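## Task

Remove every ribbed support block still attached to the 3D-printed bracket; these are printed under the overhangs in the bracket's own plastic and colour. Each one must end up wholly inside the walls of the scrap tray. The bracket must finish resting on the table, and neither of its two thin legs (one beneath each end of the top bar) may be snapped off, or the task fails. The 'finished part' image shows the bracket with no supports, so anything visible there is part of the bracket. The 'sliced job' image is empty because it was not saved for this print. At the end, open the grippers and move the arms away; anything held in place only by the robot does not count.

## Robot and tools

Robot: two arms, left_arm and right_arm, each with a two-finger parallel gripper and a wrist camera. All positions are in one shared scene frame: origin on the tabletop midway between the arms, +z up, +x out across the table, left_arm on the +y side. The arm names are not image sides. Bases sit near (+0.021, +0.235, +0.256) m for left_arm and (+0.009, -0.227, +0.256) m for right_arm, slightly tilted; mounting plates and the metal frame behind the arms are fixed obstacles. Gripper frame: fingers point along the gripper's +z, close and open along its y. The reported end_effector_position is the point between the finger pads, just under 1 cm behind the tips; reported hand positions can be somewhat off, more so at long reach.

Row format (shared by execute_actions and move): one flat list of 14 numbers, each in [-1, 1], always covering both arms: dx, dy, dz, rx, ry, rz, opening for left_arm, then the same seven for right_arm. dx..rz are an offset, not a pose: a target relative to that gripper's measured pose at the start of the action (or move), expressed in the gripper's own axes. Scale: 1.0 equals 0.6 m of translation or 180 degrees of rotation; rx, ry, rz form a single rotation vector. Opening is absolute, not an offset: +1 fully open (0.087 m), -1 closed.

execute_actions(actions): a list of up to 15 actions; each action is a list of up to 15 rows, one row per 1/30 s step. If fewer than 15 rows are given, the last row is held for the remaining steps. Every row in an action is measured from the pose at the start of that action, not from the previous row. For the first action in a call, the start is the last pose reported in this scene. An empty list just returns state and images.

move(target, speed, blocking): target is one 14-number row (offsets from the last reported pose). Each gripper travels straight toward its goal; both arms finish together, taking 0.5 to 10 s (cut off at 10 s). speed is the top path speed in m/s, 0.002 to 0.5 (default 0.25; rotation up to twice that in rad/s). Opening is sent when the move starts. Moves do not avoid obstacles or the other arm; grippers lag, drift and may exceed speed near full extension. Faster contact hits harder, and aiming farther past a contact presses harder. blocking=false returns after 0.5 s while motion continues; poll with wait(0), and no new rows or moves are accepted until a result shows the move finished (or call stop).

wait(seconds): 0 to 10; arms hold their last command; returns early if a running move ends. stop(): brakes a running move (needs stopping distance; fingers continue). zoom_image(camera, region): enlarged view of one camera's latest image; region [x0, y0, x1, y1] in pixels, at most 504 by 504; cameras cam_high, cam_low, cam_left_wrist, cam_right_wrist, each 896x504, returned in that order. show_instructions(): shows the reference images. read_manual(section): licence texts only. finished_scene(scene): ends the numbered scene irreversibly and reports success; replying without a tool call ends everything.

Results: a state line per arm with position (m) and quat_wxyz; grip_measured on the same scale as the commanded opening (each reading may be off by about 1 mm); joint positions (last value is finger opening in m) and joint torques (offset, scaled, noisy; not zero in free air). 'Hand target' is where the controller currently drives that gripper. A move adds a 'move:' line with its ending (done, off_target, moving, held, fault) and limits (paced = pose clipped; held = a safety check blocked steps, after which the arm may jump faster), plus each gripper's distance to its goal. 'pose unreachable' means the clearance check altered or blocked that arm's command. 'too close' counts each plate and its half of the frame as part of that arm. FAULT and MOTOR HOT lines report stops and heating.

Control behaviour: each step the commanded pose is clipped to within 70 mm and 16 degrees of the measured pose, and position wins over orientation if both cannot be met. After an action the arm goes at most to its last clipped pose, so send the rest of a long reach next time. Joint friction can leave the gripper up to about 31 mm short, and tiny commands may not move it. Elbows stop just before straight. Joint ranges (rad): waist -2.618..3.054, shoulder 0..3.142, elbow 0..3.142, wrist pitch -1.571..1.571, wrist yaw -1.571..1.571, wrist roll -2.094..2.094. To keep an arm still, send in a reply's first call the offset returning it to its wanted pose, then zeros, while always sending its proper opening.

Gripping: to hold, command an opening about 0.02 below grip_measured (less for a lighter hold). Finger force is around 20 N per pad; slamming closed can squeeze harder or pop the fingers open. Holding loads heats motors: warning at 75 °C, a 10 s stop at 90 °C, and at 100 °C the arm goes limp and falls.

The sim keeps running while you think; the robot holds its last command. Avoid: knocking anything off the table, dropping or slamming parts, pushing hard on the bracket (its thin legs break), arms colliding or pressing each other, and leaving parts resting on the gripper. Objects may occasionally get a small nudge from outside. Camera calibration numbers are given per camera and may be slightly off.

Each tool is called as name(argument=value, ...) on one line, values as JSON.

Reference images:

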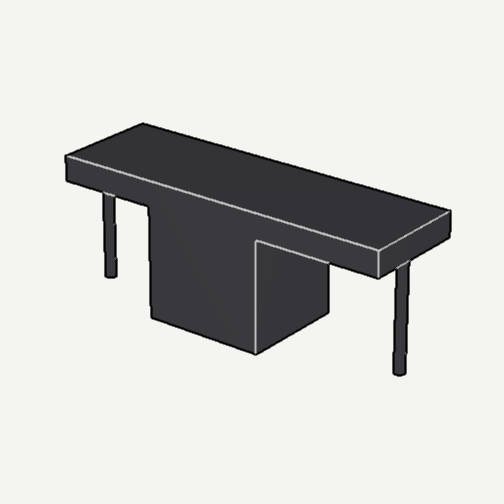

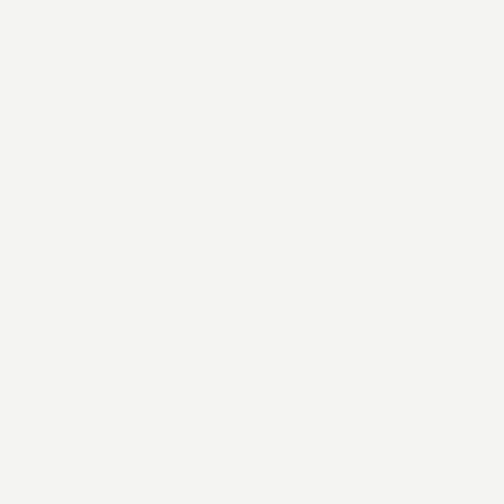

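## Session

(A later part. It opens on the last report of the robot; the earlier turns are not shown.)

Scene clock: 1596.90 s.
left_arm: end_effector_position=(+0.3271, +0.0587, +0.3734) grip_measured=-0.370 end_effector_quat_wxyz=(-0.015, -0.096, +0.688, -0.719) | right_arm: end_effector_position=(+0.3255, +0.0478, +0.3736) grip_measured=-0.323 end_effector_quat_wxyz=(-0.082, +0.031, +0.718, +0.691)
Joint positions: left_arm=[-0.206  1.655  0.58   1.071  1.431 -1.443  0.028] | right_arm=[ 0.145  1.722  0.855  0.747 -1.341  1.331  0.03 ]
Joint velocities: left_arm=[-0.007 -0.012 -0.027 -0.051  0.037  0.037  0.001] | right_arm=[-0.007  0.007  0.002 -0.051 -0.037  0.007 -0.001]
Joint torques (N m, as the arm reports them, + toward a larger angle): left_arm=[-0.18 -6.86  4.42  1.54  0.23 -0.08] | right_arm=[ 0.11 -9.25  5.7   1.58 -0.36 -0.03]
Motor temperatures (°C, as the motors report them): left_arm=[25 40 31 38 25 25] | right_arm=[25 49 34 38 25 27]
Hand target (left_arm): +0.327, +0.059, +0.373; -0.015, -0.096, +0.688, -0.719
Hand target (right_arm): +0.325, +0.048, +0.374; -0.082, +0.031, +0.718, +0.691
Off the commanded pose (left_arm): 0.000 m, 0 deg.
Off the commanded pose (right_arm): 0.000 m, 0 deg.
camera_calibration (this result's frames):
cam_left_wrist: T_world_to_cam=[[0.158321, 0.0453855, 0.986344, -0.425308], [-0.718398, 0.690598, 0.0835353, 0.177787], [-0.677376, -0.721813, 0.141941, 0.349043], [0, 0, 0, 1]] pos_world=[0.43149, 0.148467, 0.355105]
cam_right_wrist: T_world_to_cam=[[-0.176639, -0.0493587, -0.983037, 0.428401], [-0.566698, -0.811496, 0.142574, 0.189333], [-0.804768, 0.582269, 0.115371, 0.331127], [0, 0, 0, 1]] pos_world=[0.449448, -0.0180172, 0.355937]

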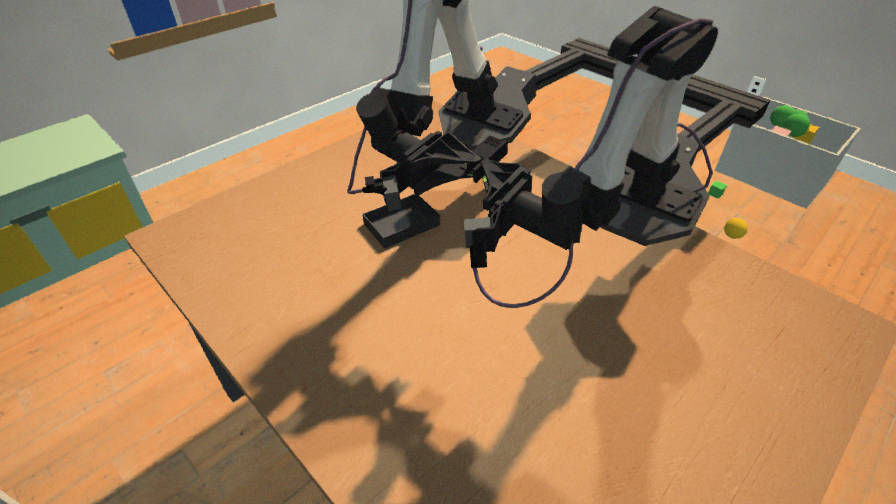

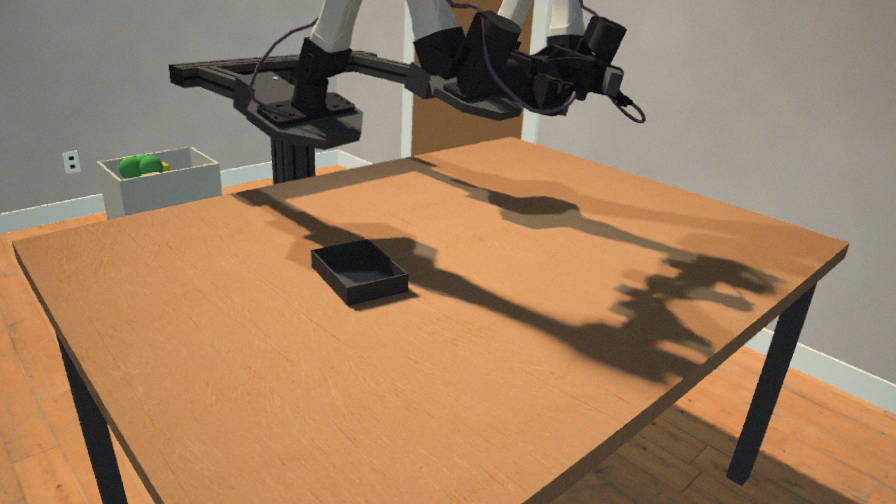

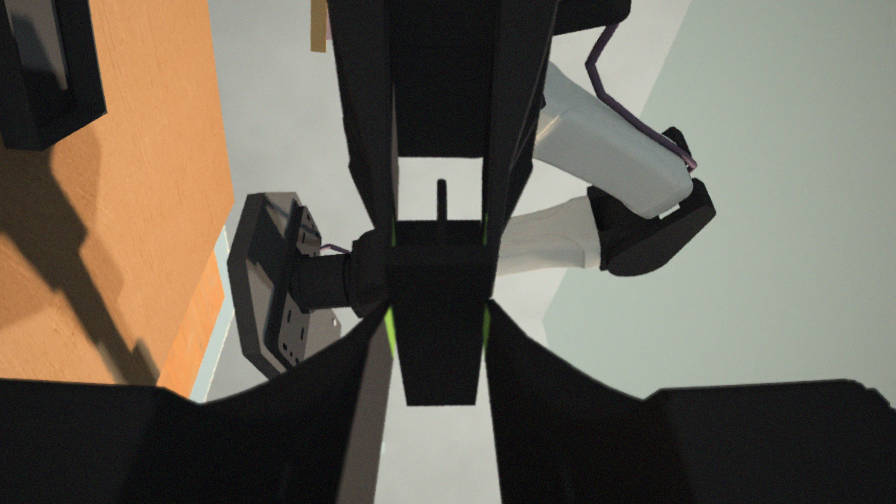

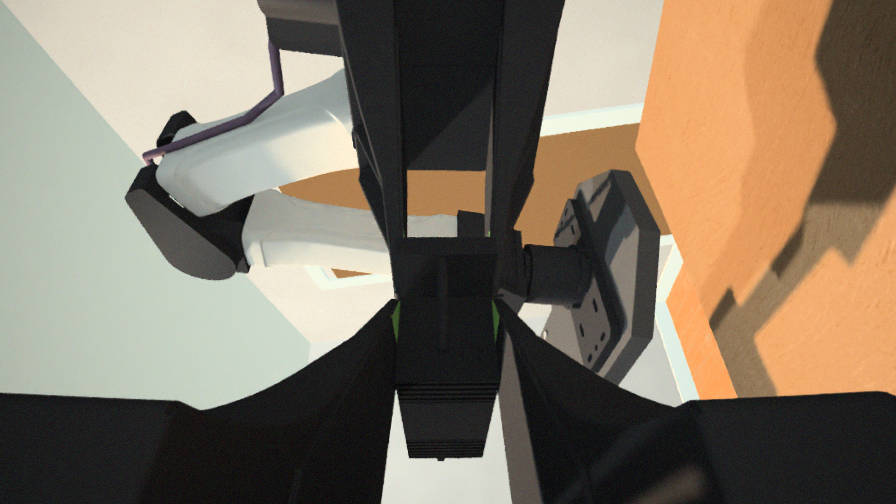

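execute_actions(actions=[[[0.00025,-0.00005,-0.00193,0.0001,0.0005,0,-0.42,-0.0003,0.0001,-0.00255,-0.00024,0.0003,0,-0.37],[0.0005,-0.0001,-0.00386,0.0002,0.00105,0,-0.42,-0.0006,0.0002,-0.0051,-0.00048,0.0006,0,-0.37],[0.00075,-0.00015,-0.00579,0.0003,0.0016,0,-0.42,-0.0009,0.0003,-0.00765,-0.00072,0.0009,0,-0.37],[0.001,-0.0002,-0.00772,0.0004,0.0021,0,-0.42,-0.0012,0.0004,-0.0102,-0.00096,0.0012,0,-0.37],[0.00125,-0.00025,-0.00965,0.0005,0.0026,0,-0.42,-0.0015,0.0005,-0.01275,-0.0012,0.00145,0,-0.37],[0.0015,-0.0003,-0.01158,0.0006,0.00315,0,-0.42,-0.0018,0.0006,-0.0153,-0.00144,0.00175,0,-0.37],[0.00175,-0.00035,-0.01351,0.0007,0.0037,0,-0.42,-0.0021,0.0007,-0.01785,-0.00168,0.002,0,-0.37],[0.002,-0.0004,-0.01544,0.0008,0.0042,0,-0.42,-0.0024,0.0008,-0.0204,-0.00192,0.0023,0,-0.37],[0.00225,-0.00045,-0.01737,0.0009,0.0047,0,-0.42,-0.0027,0.0009,-0.02295,-0.00216,0.0026,0,-0.37],[0.0025,-0.0005,-0.0193,0.001,0.00525,0,-0.42,-0.003,0.001,-0.0255,-0.0024,0.0029,0,-0.37]]])

wait(seconds=0.4)

Scene clock: 1647.00 s.
left_arm: end_effector_position=(+0.3258, +0.0591, +0.3738) grip_measured=-0.370 end_effector_quat_wxyz=(-0.017, -0.092, +0.688, -0.720) | right_arm: end_effector_position=(+0.3245, +0.0470, +0.3740) grip_measured=-0.323 end_effector_quat_wxyz=(-0.084, +0.028, +0.717, +0.691)
Joint positions: left_arm=[-0.205  1.655  0.58   1.072  1.439 -1.443  0.028] | right_arm=[ 0.143  1.722  0.855  0.747 -1.349  1.33   0.03 ]
Joint velocities: left_arm=[-0.002 -0.022 -0.012  0.007 -0.022 -0.022 -0.   ] | right_arm=[-0.002 -0.002 -0.012 -0.037 -0.007  0.022  0.   ]
Joint torques (N m, as the arm reports them, + toward a larger angle): left_arm=[ 3.47 -6.77  4.46  1.53  0.74 -0.09] | right_arm=[-3.71 -9.3   5.82  1.57 -0.88 -0.03]
Motor temperatures (°C, as the motors report them): left_arm=[25 41 32 38 25 25] | right_arm=[25 49 34 39 26 27]
Hand target (left_arm): +0.324, +0.070, +0.373; -0.020, -0.090, +0.687, -0.721
Hand target (right_arm): +0.328, +0.033, +0.374; -0.085, +0.028, +0.715, +0.693
Off the commanded pose (left_arm): 0.011 m, 1 deg.
Off the commanded pose (right_arm): 0.015 m, 0 deg.
camera_calibration (this result's frames):
cam_left_wrist: T_world_to_cam=[[0.157029, 0.04634, 0.986506, -0.425223], [-0.71352, 0.69595, 0.0808847, 0.175637], [-0.682811, -0.716593, 0.142349, 0.349713], [0, 0, 0, 1]] pos_world=[0.43088, 0.148072, 0.355497]
cam_right_wrist: T_world_to_cam=[[-0.175665, -0.0476079, -0.983298, 0.428318], [-0.561673, -0.815459, 0.139824, 0.187641], [-0.808496, 0.576854, 0.116507, 0.331852], [0, 0, 0, 1]] pos_world=[0.448934, -0.0180252, 0.356265]

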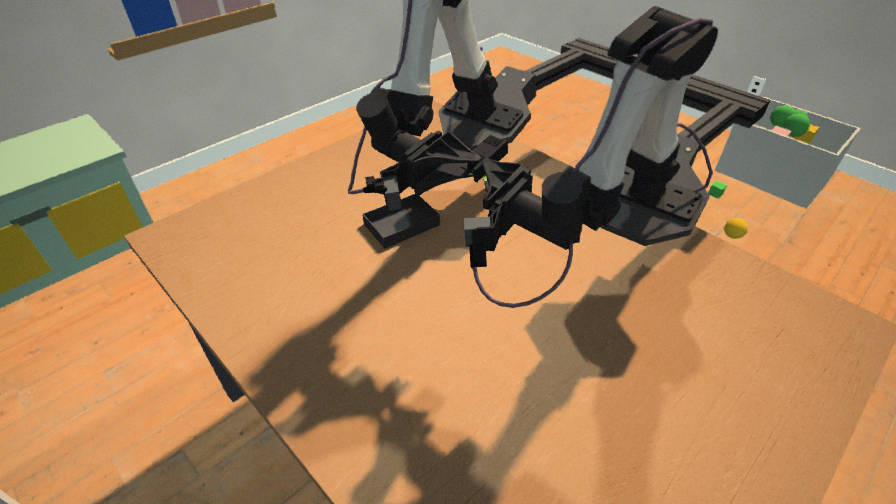

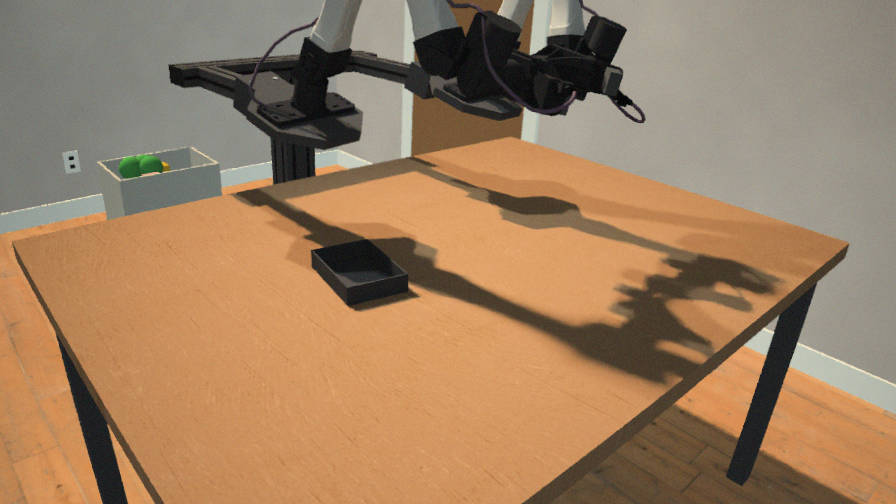

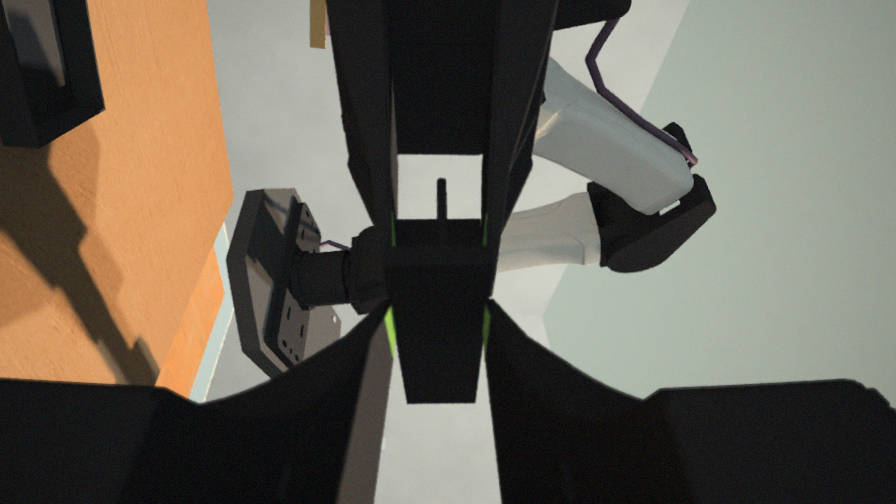

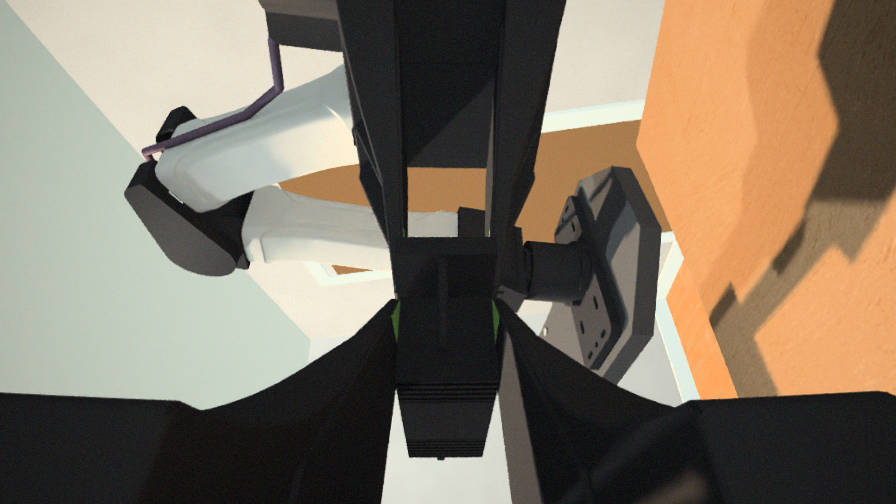

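Scene clock: 1647.40 s.
left_arm: end_effector_position=(+0.3258, +0.0591, +0.3738) grip_measured=-0.370 end_effector_quat_wxyz=(-0.017, -0.092, +0.688, -0.720) | right_arm: end_effector_position=(+0.3245, +0.0470, +0.3740) grip_measured=-0.323 end_effector_quat_wxyz=(-0.084, +0.028, +0.717, +0.691)
Joint positions: left_arm=[-0.205  1.655  0.58   1.072  1.439 -1.443  0.028] | right_arm=[ 0.143  1.722  0.855  0.747 -1.349  1.33   0.03 ]
Joint velocities: left_arm=[ 0.007 -0.002  0.012 -0.007 -0.037 -0.022  0.   ] | right_arm=[-0.007 -0.002  0.012 -0.051  0.037 -0.022  0.001]
Joint torques (N m, as the arm reports them, + toward a larger angle): left_arm=[ 3.39 -6.86  4.47  1.52  0.73 -0.08] | right_arm=[-3.62 -9.24  5.85  1.58 -0.9  -0.04]
Motor temperatures (°C, as the motors report them): left_arm=[25 41 32 38 25 25] | right_arm=[25 49 34 39 26 27]
Hand target (left_arm): +0.324, +0.070, +0.373; -0.020, -0.090, +0.687, -0.721
Hand target (right_arm): +0.328, +0.033, +0.374; -0.085, +0.028, +0.715, +0.693
Off the commanded pose (left_arm): 0.011 m, 1 deg.
Off the commanded pose (right_arm): 0.015 m, 0 deg.
wait: 0.40 s; at rest by 0.17 s
camera_calibration (this result's frames):
cam_left_wrist: T_world_to_cam=[[0.157029, 0.04634, 0.986506, -0.425223], [-0.71352, 0.69595, 0.0808847, 0.175637], [-0.682811, -0.716593, 0.142349, 0.349713], [0, 0, 0, 1]] pos_world=[0.43088, 0.148072, 0.355497]
cam_right_wrist: T_world_to_cam=[[-0.175665, -0.0476079, -0.983298, 0.428318], [-0.561673, -0.815459, 0.139824, 0.187641], [-0.808496, 0.576854, 0.116507, 0.331852], [0, 0, 0, 1]] pos_world=[0.448934, -0.0180252, 0.356265]

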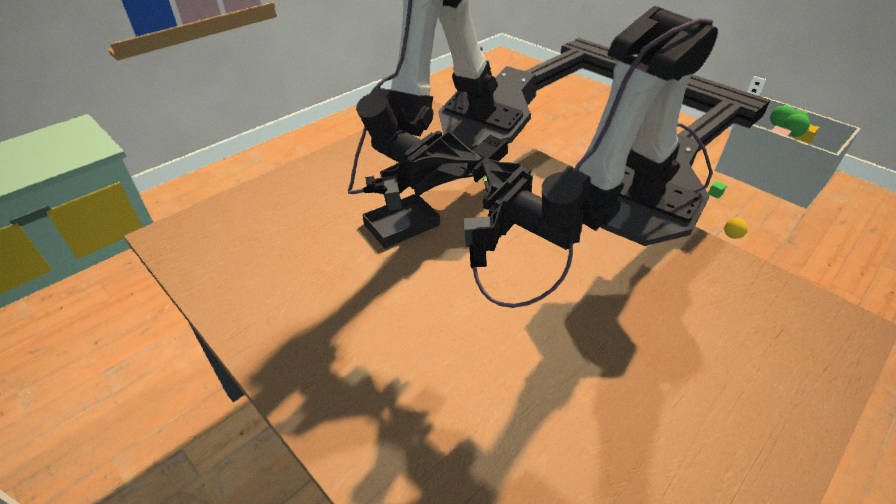

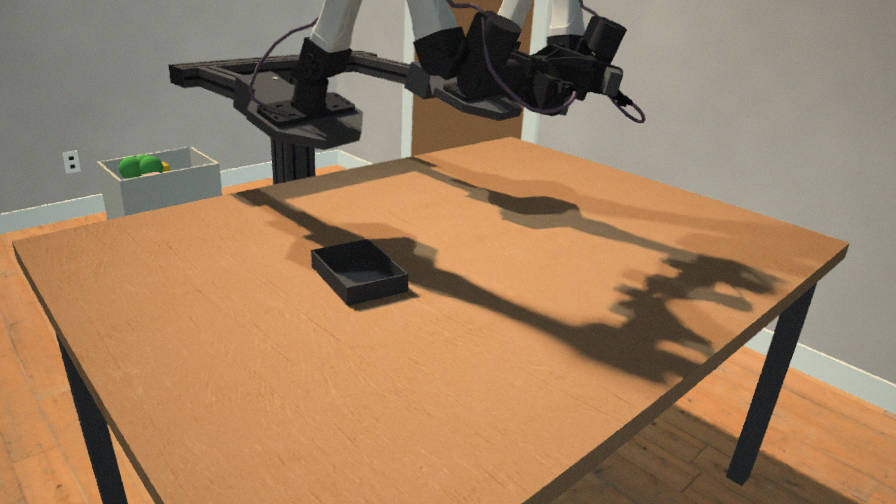

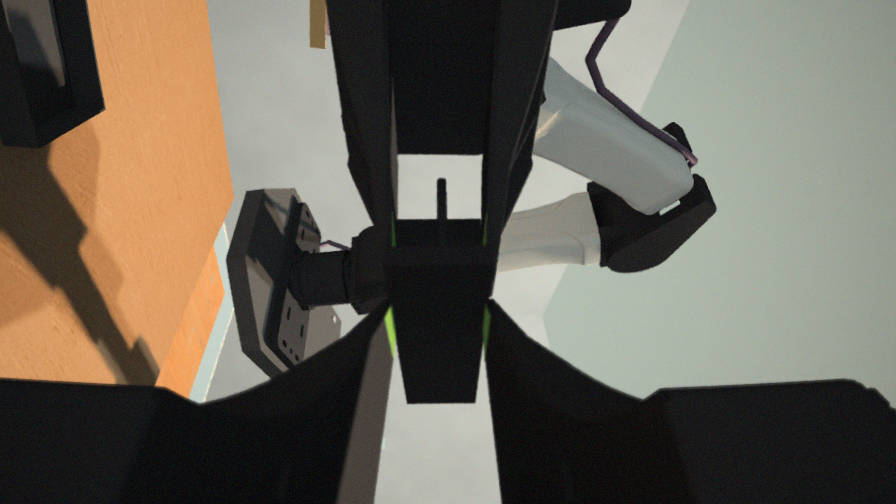

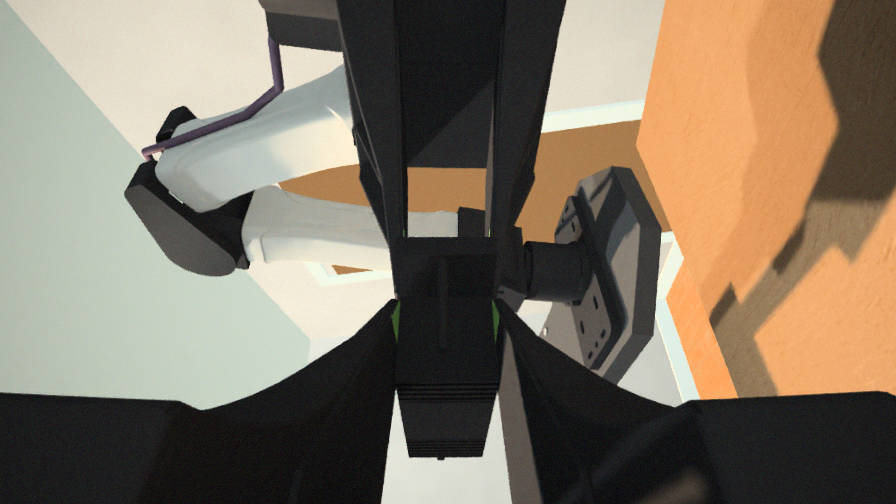

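execute_actions(actions=[[[0.0005,-0.0002,-0.01963,0.0007,0.0034,0,-0.42,-0.0053,0.0007,-0.0262,-0.0019,0.001,0,-0.37],[0.0007,-0.0003,-0.02086,0.0007,0.0038,0,-0.42,-0.0057,0.0007,-0.0281,-0.0021,0.0009,0,-0.37],[0.0009,-0.0003,-0.02209,0.0008,0.0041,0,-0.42,-0.0062,0.0007,-0.03,-0.0022,0.0009,0.0001,-0.37],[0.0011,-0.0003,-0.02332,0.0009,0.0045,0,-0.42,-0.0067,0.0007,-0.0319,-0.0023,0.0008,0.0001,-0.37],[0.0013,-0.0004,-0.02455,0.001,0.0049,0,-0.42,-0.0072,0.0008,-0.0338,-0.0025,0.0008,0.0001,-0.37],[0.0015,-0.0004,-0.02578,0.001,0.0053,0,-0.42,-0.0076,0.0008,-0.0356,-0.0026,0.0008,0.0002,-0.37],[0.0017,-0.0004,-0.02701,0.0011,0.0057,0,-0.42,-0.0081,0.0008,-0.0375,-0.0027,0.0007,0.0002,-0.37],[0.0019,-0.0005,-0.02824,0.0012,0.006,0,-0.42,-0.0086,0.0008,-0.0394,-0.0028,0.0007,0.0002,-0.37],[0.0021,-0.0005,-0.02947,0.0012,0.0064,0,-0.42,-0.009,0.0008,-0.0413,-0.003,0.0006,0.0003,-0.37],[0.0023,-0.0005,-0.0307,0.0013,0.0068,0,-0.42,-0.0095,0.0008,-0.0432,-0.0031,0.0006,0.0003,-0.37]]])

Scene clock: 1663.90 s.
left_arm: end_effector_position=(+0.3254, +0.0591, +0.3740) grip_measured=-0.372 end_effector_quat_wxyz=(-0.017, -0.091, +0.688, -0.720) | right_arm: end_effector_position=(+0.3244, +0.0460, +0.3742) grip_measured=-0.323 end_effector_quat_wxyz=(-0.085, +0.027, +0.717, +0.692)
Joint positions: left_arm=[-0.205  1.655  0.58   1.073  1.442 -1.443  0.027] | right_arm=[ 0.141  1.722  0.855  0.747 -1.354  1.33   0.03 ]
Joint velocities: left_arm=[ 0.007  0.007 -0.002 -0.066 -0.139  0.007  0.   ] | right_arm=[0.012 0.002 0.022 0.007 0.007 0.037 0.001]
Joint torques (N m, as the arm reports them, + toward a larger angle): left_arm=[ 5.59 -6.73  4.69  1.53  1.1  -0.06] | right_arm=[-6.25 -8.99  6.19  1.6  -1.23 -0.03]
Motor temperatures (°C, as the motors report them): left_arm=[25 41 32 38 26 25] | right_arm=[26 49 34 38 26 27]
Hand target (left_arm): +0.323, +0.076, +0.373; -0.023, -0.085, +0.687, -0.722
Hand target (right_arm): +0.332, +0.023, +0.374; -0.084, +0.029, +0.714, +0.695
Off the commanded pose (left_arm): 0.018 m, 1 deg.
Off the commanded pose (right_arm): 0.026 m, 1 deg.
camera_calibration (this result's frames):
cam_left_wrist: T_world_to_cam=[[0.156221, 0.0466831, 0.986618, -0.42512], [-0.711849, 0.697796, 0.079697, 0.17505], [-0.684738, -0.714774, 0.142242, 0.349994], [0, 0, 0, 1]] pos_world=[0.430676, 0.147863, 0.355697]
cam_right_wrist: T_world_to_cam=[[-0.175049, -0.0466637, -0.983453, 0.428214], [-0.559807, -0.816982, 0.138407, 0.186713], [-0.809922, 0.574772, 0.11689, 0.332698], [0, 0, 0, 1]] pos_world=[0.448942, -0.0187025, 0.356397]

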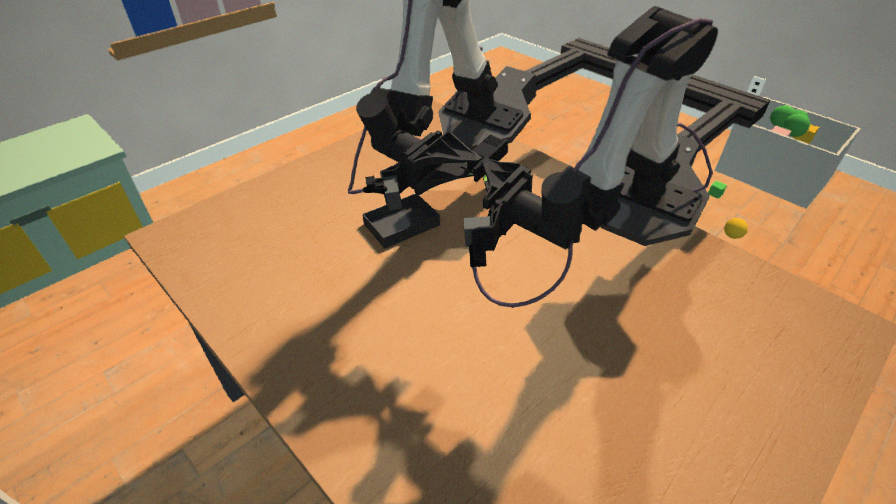

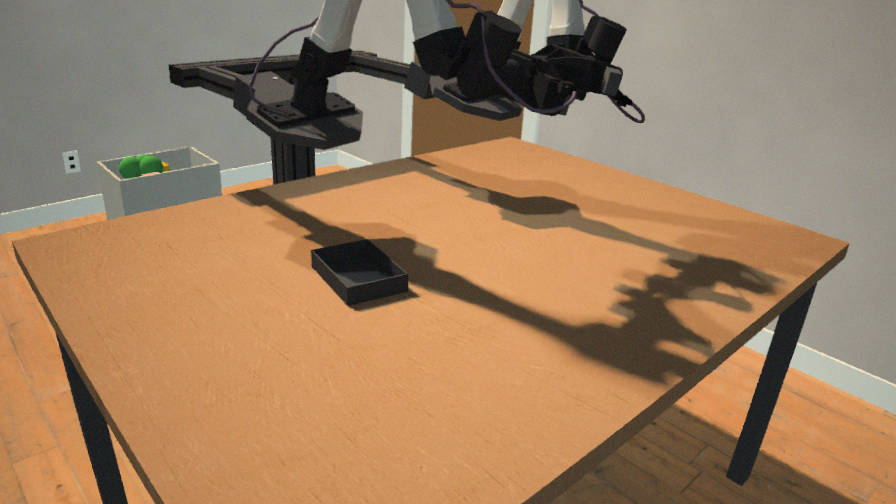

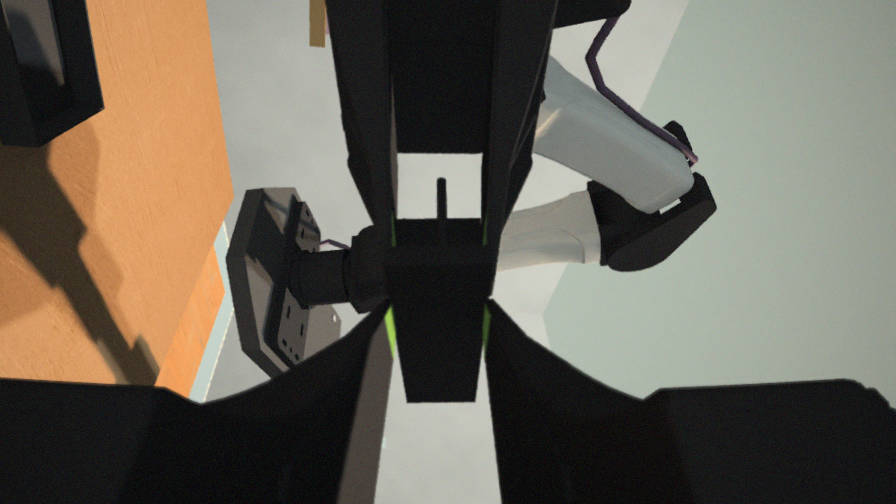

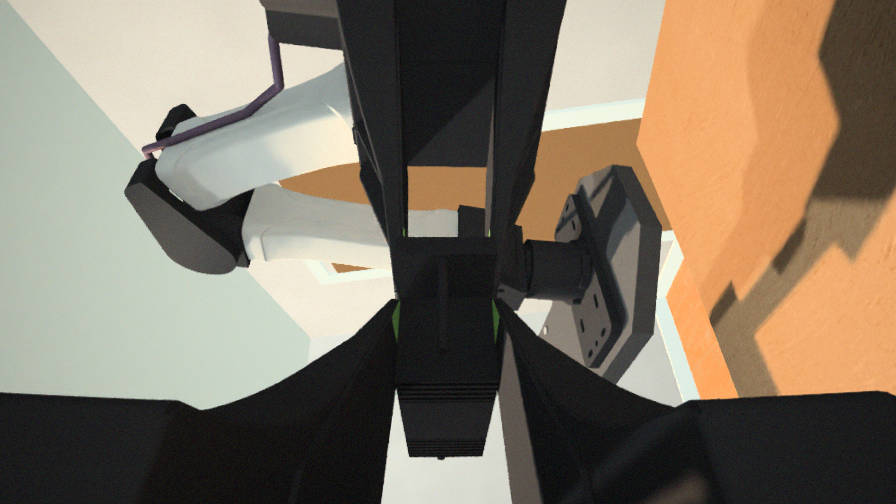

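execute_actions(actions=[[[0.0019,-0.0003,-0.0317,0.0012,0.0061,0,-0.42,-0.0102,0.0006,-0.0432,-0.0029,-0.0004,0.0003,-0.37],[0.002,-0.0004,-0.0328,0.0012,0.0065,0,-0.42,-0.0106,0.0006,-0.0449,-0.003,-0.0005,0.0004,-0.37],[0.0022,-0.0004,-0.0339,0.0013,0.0068,0,-0.42,-0.0111,0.0007,-0.0466,-0.0031,-0.0005,0.0004,-0.37],[0.0024,-0.0005,-0.035,0.0013,0.0072,0,-0.42,-0.0115,0.0007,-0.0483,-0.0032,-0.0005,0.0004,-0.37],[0.0026,-0.0005,-0.0362,0.0014,0.0075,0,-0.42,-0.0119,0.0007,-0.05,-0.0034,-0.0006,0.0005,-0.37],[0.0027,-0.0005,-0.0373,0.0015,0.0078,0,-0.42,-0.0123,0.0007,-0.0517,-0.0035,-0.0006,0.0005,-0.37],[0.0029,-0.0006,-0.0384,0.0015,0.0082,0,-0.42,-0.0127,0.0007,-0.0534,-0.0036,-0.0006,0.0005,-0.37],[0.0031,-0.0006,-0.0395,0.0016,0.0085,0,-0.42,-0.0132,0.0008,-0.0551,-0.0037,-0.0006,0.0005,-0.37],[0.0032,-0.0007,-0.0406,0.0016,0.0089,0,-0.42,-0.0136,0.0008,-0.0568,-0.0038,-0.0007,0.0006,-0.37],[0.0034,-0.0007,-0.0417,0.0017,0.0092,0,-0.42,-0.014,0.0008,-0.0585,-0.0039,-0.0007,0.0006,-0.37]]])

Scene clock: 1674.50 s.
left_arm: end_effector_position=(+0.3254, +0.0599, +0.3739) grip_measured=-0.373 end_effector_quat_wxyz=(-0.017, -0.091, +0.688, -0.720) | right_arm: end_effector_position=(+0.3246, +0.0457, +0.3741) grip_measured=-0.323 end_effector_quat_wxyz=(-0.084, +0.027, +0.717, +0.692)
Joint positions: left_arm=[-0.202  1.655  0.58   1.073  1.445 -1.443  0.027] | right_arm=[ 0.14   1.722  0.855  0.747 -1.355  1.33   0.03 ]
Joint velocities: left_arm=[ 0.002  0.007 -0.002 -0.095  0.022  0.022 -0.001] | right_arm=[ 0.002 -0.002  0.002 -0.066  0.007 -0.051  0.   ]
Joint torques (N m, as the arm reports them, + toward a larger angle): left_arm=[ 7.29 -6.69  4.69  1.53  1.4  -0.05] | right_arm=[-8.64 -8.86  6.32  1.59 -1.5  -0.02]
Motor temperatures (°C, as the motors report them): left_arm=[26 41 32 38 26 25] | right_arm=[26 49 34 39 26 27]
Hand target (left_arm): +0.321, +0.082, +0.373; -0.026, -0.082, +0.686, -0.722
Hand target (right_arm): +0.335, +0.015, +0.374; -0.083, +0.030, +0.713, +0.696
Off the commanded pose (left_arm): 0.024 m, 2 deg.
Off the commanded pose (right_arm): 0.036 m, 1 deg.
camera_calibration (this result's frames):
cam_left_wrist: T_world_to_cam=[[0.156221, 0.0466891, 0.986618, -0.425104], [-0.71185, 0.697795, 0.0796931, 0.174534], [-0.684737, -0.714774, 0.142246, 0.350551], [0, 0, 0, 1]] pos_world=[0.430688, 0.148624, 0.355641]
cam_right_wrist: T_world_to_cam=[[-0.175078, -0.0467017, -0.983446, 0.428198], [-0.560418, -0.81654, 0.138544, 0.186711], [-0.809493, 0.575397, 0.116786, 0.332955], [0, 0, 0, 1]] pos_world=[0.449129, -0.0191272, 0.356358]

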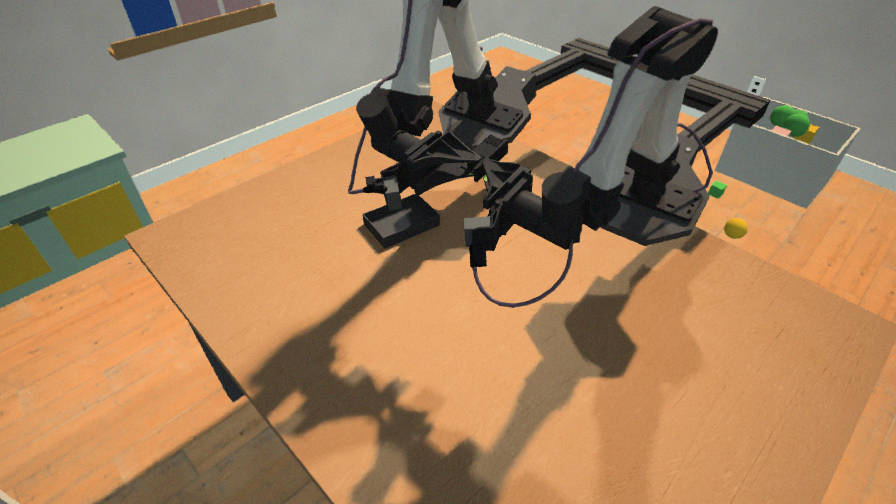

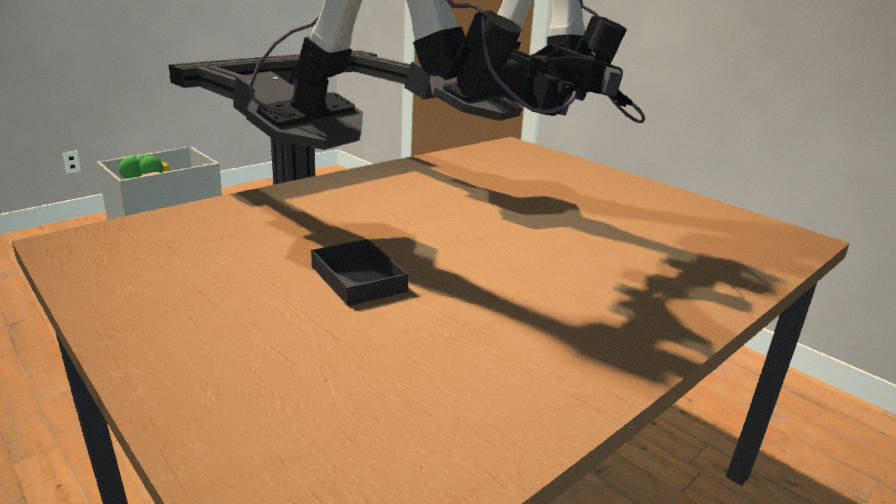

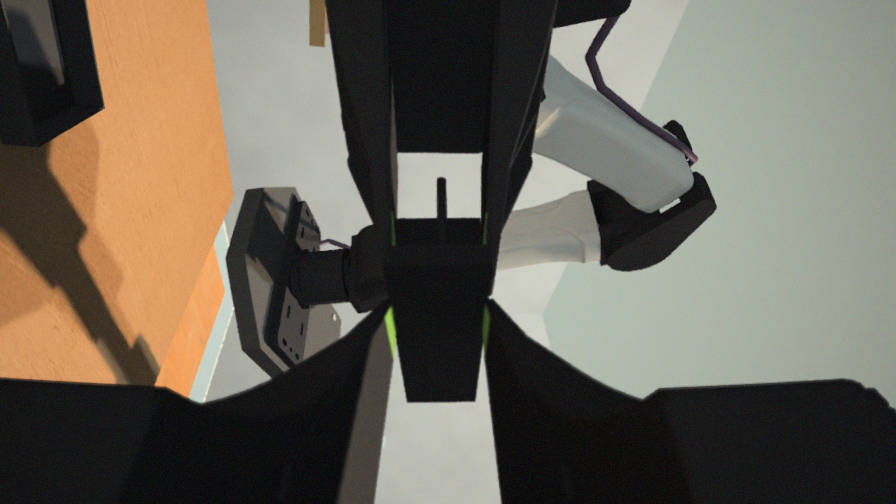

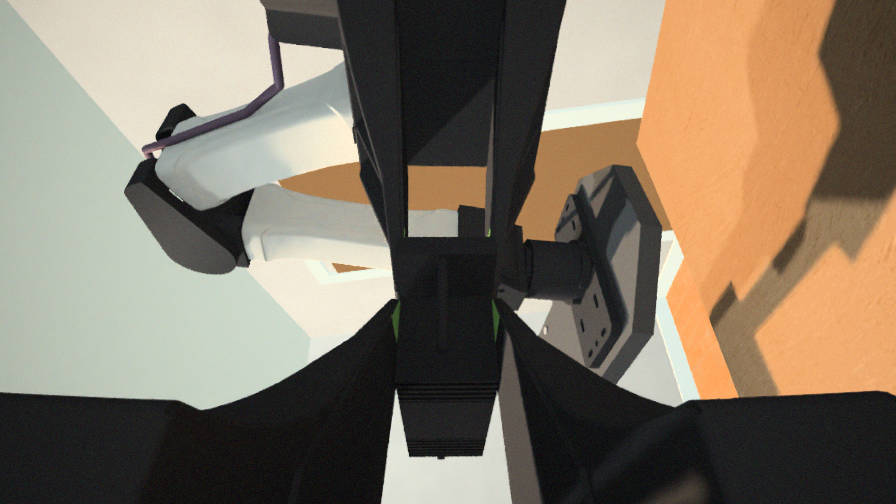

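execute_actions(actions=[[[0.0037,-0.0008,-0.0412,0.0017,0.0095,0,-0.42,-0.014,0.001,-0.0594,-0.004,-0.0007,0.0006,-0.37],[0.0039,-0.0008,-0.0421,0.0018,0.0097,0,-0.42,-0.0144,0.001,-0.0607,-0.0041,-0.0008,0.0007,-0.37],[0.004,-0.0009,-0.043,0.0018,0.01,0,-0.42,-0.0147,0.0011,-0.0621,-0.0042,-0.0008,0.0007,-0.37],[0.0042,-0.0009,-0.0439,0.0019,0.0103,0,-0.42,-0.015,0.0011,-0.0635,-0.0043,-0.0008,0.0007,-0.37],[0.0043,-0.0009,-0.0448,0.0019,0.0106,0,-0.42,-0.0154,0.0011,-0.0649,-0.0044,-0.0009,0.0008,-0.37],[0.0044,-0.0009,-0.0456,0.002,0.0108,0,-0.42,-0.0157,0.0011,-0.0662,-0.0044,-0.0009,0.0008,-0.37],[0.0046,-0.0009,-0.0465,0.002,0.0111,0,-0.42,-0.016,0.0011,-0.0676,-0.0045,-0.0009,0.0008,-0.37],[0.0047,-0.001,-0.0474,0.0021,0.0114,0,-0.42,-0.0163,0.0012,-0.069,-0.0046,-0.0009,0.0008,-0.37],[0.0049,-0.001,-0.0483,0.0021,0.0116,0,-0.42,-0.0167,0.0012,-0.0703,-0.0047,-0.001,0.0009,-0.37],[0.005,-0.001,-0.0492,0.0022,0.0119,0,-0.42,-0.017,0.0012,-0.0717,-0.0048,-0.001,0.0009,-0.37]]])

Scene clock: 1686.53 s.
left_arm: end_effector_position=(+0.3253, +0.0599, +0.3739) grip_measured=-0.374 end_effector_quat_wxyz=(-0.018, -0.091, +0.688, -0.720) | right_arm: end_effector_position=(+0.3247, +0.0451, +0.3742) grip_measured=-0.323 end_effector_quat_wxyz=(-0.085, +0.027, +0.717, +0.692)
Joint positions: left_arm=[-0.202  1.655  0.58   1.073  1.445 -1.443  0.027] | right_arm=[ 0.138  1.722  0.855  0.747 -1.357  1.33   0.03 ]
Joint velocities: left_arm=[-0.012 -0.012  0.007 -0.007 -0.007 -0.051  0.   ] | right_arm=[-0.007 -0.002 -0.017 -0.022  0.022 -0.007 -0.   ]
Joint torques (N m, as the arm reports them, + toward a larger angle): left_arm=[ 8.65 -6.62  4.76  1.54  1.63 -0.08] | right_arm=[-10.3   -8.76   6.48   1.59  -1.7    0.  ]
Motor temperatures (°C, as the motors report them): left_arm=[27 40 32 38 27 25] | right_arm=[28 48 34 39 27 27]
Hand target (left_arm): +0.320, +0.086, +0.373; -0.029, -0.079, +0.686, -0.723
Hand target (right_arm): +0.337, +0.008, +0.374; -0.082, +0.031, +0.712, +0.696
Off the commanded pose (left_arm): 0.030 m, 2 deg.
Off the commanded pose (right_arm): 0.044 m, 1 deg.
joint sent to its limit (left arm) — the command would take joint 5 (wrist yaw) past its upper limit, so that joint was sent only as far as its limit.
camera_calibration (this result's frames):
cam_left_wrist: T_world_to_cam=[[0.156213, 0.0467351, 0.986617, -0.425112], [-0.711597, 0.698064, 0.0796021, 0.174415], [-0.685002, -0.714509, 0.142303, 0.350559], [0, 0, 0, 1]] pos_world=[0.430655, 0.148593, 0.355653]
cam_right_wrist: T_world_to_cam=[[-0.175142, -0.0463618, -0.983451, 0.428241], [-0.559881, -0.816963, 0.138222, 0.186253], [-0.809851, 0.574824, 0.117128, 0.333295], [0, 0, 0, 1]] pos_world=[0.449202, -0.0195695, 0.356372]

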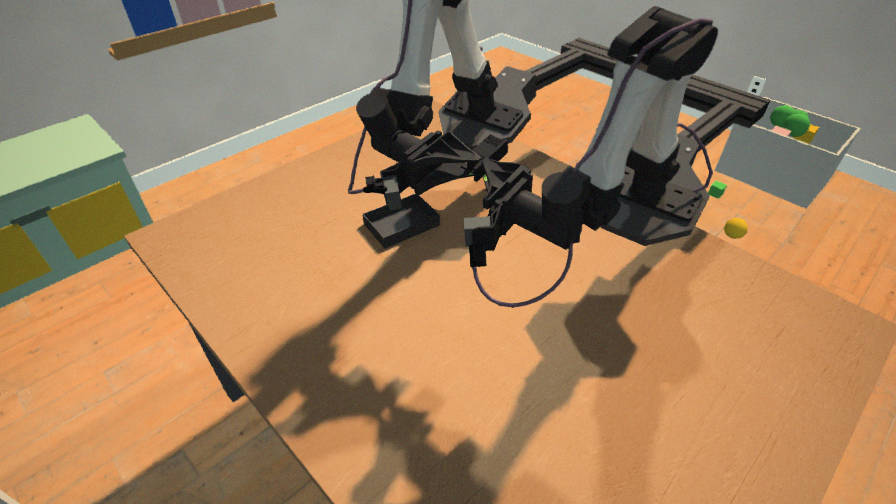

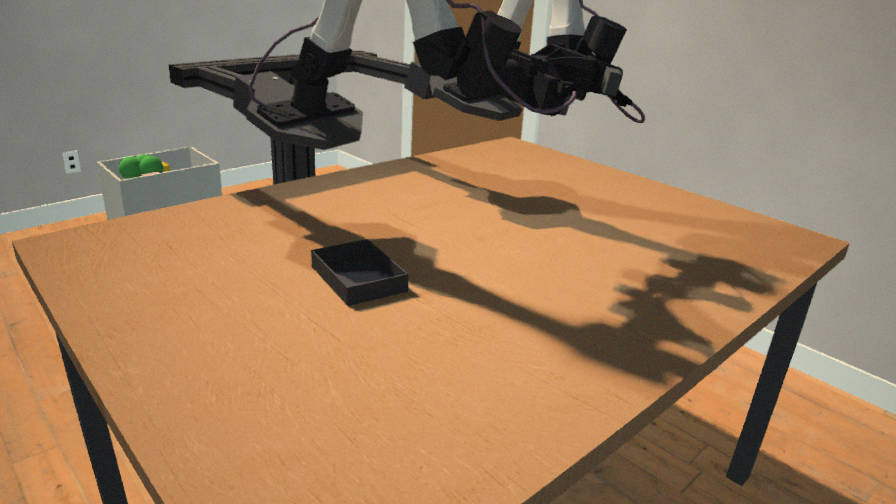

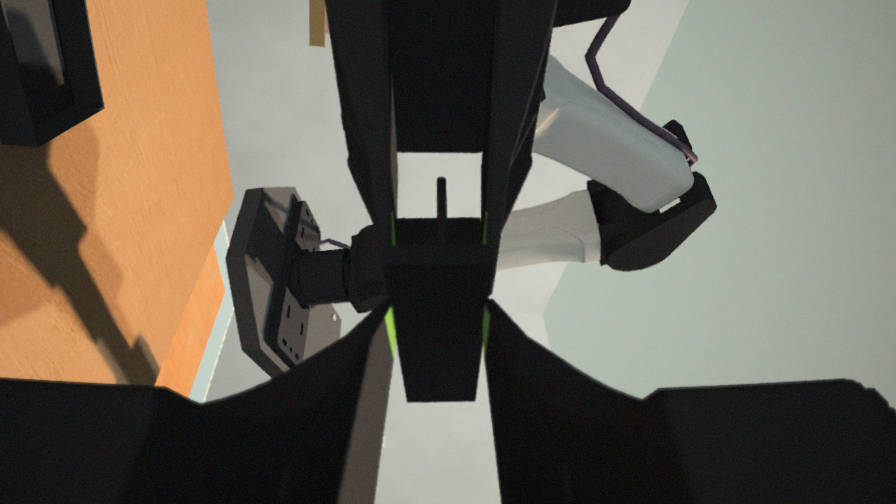

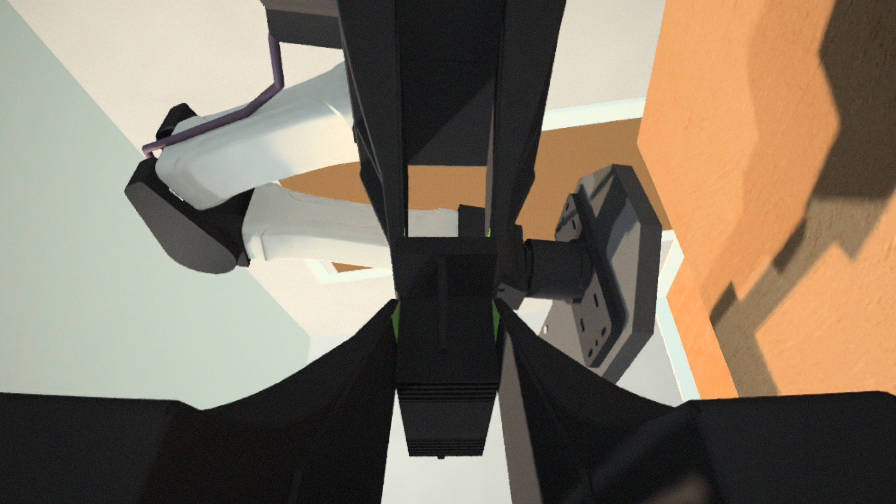

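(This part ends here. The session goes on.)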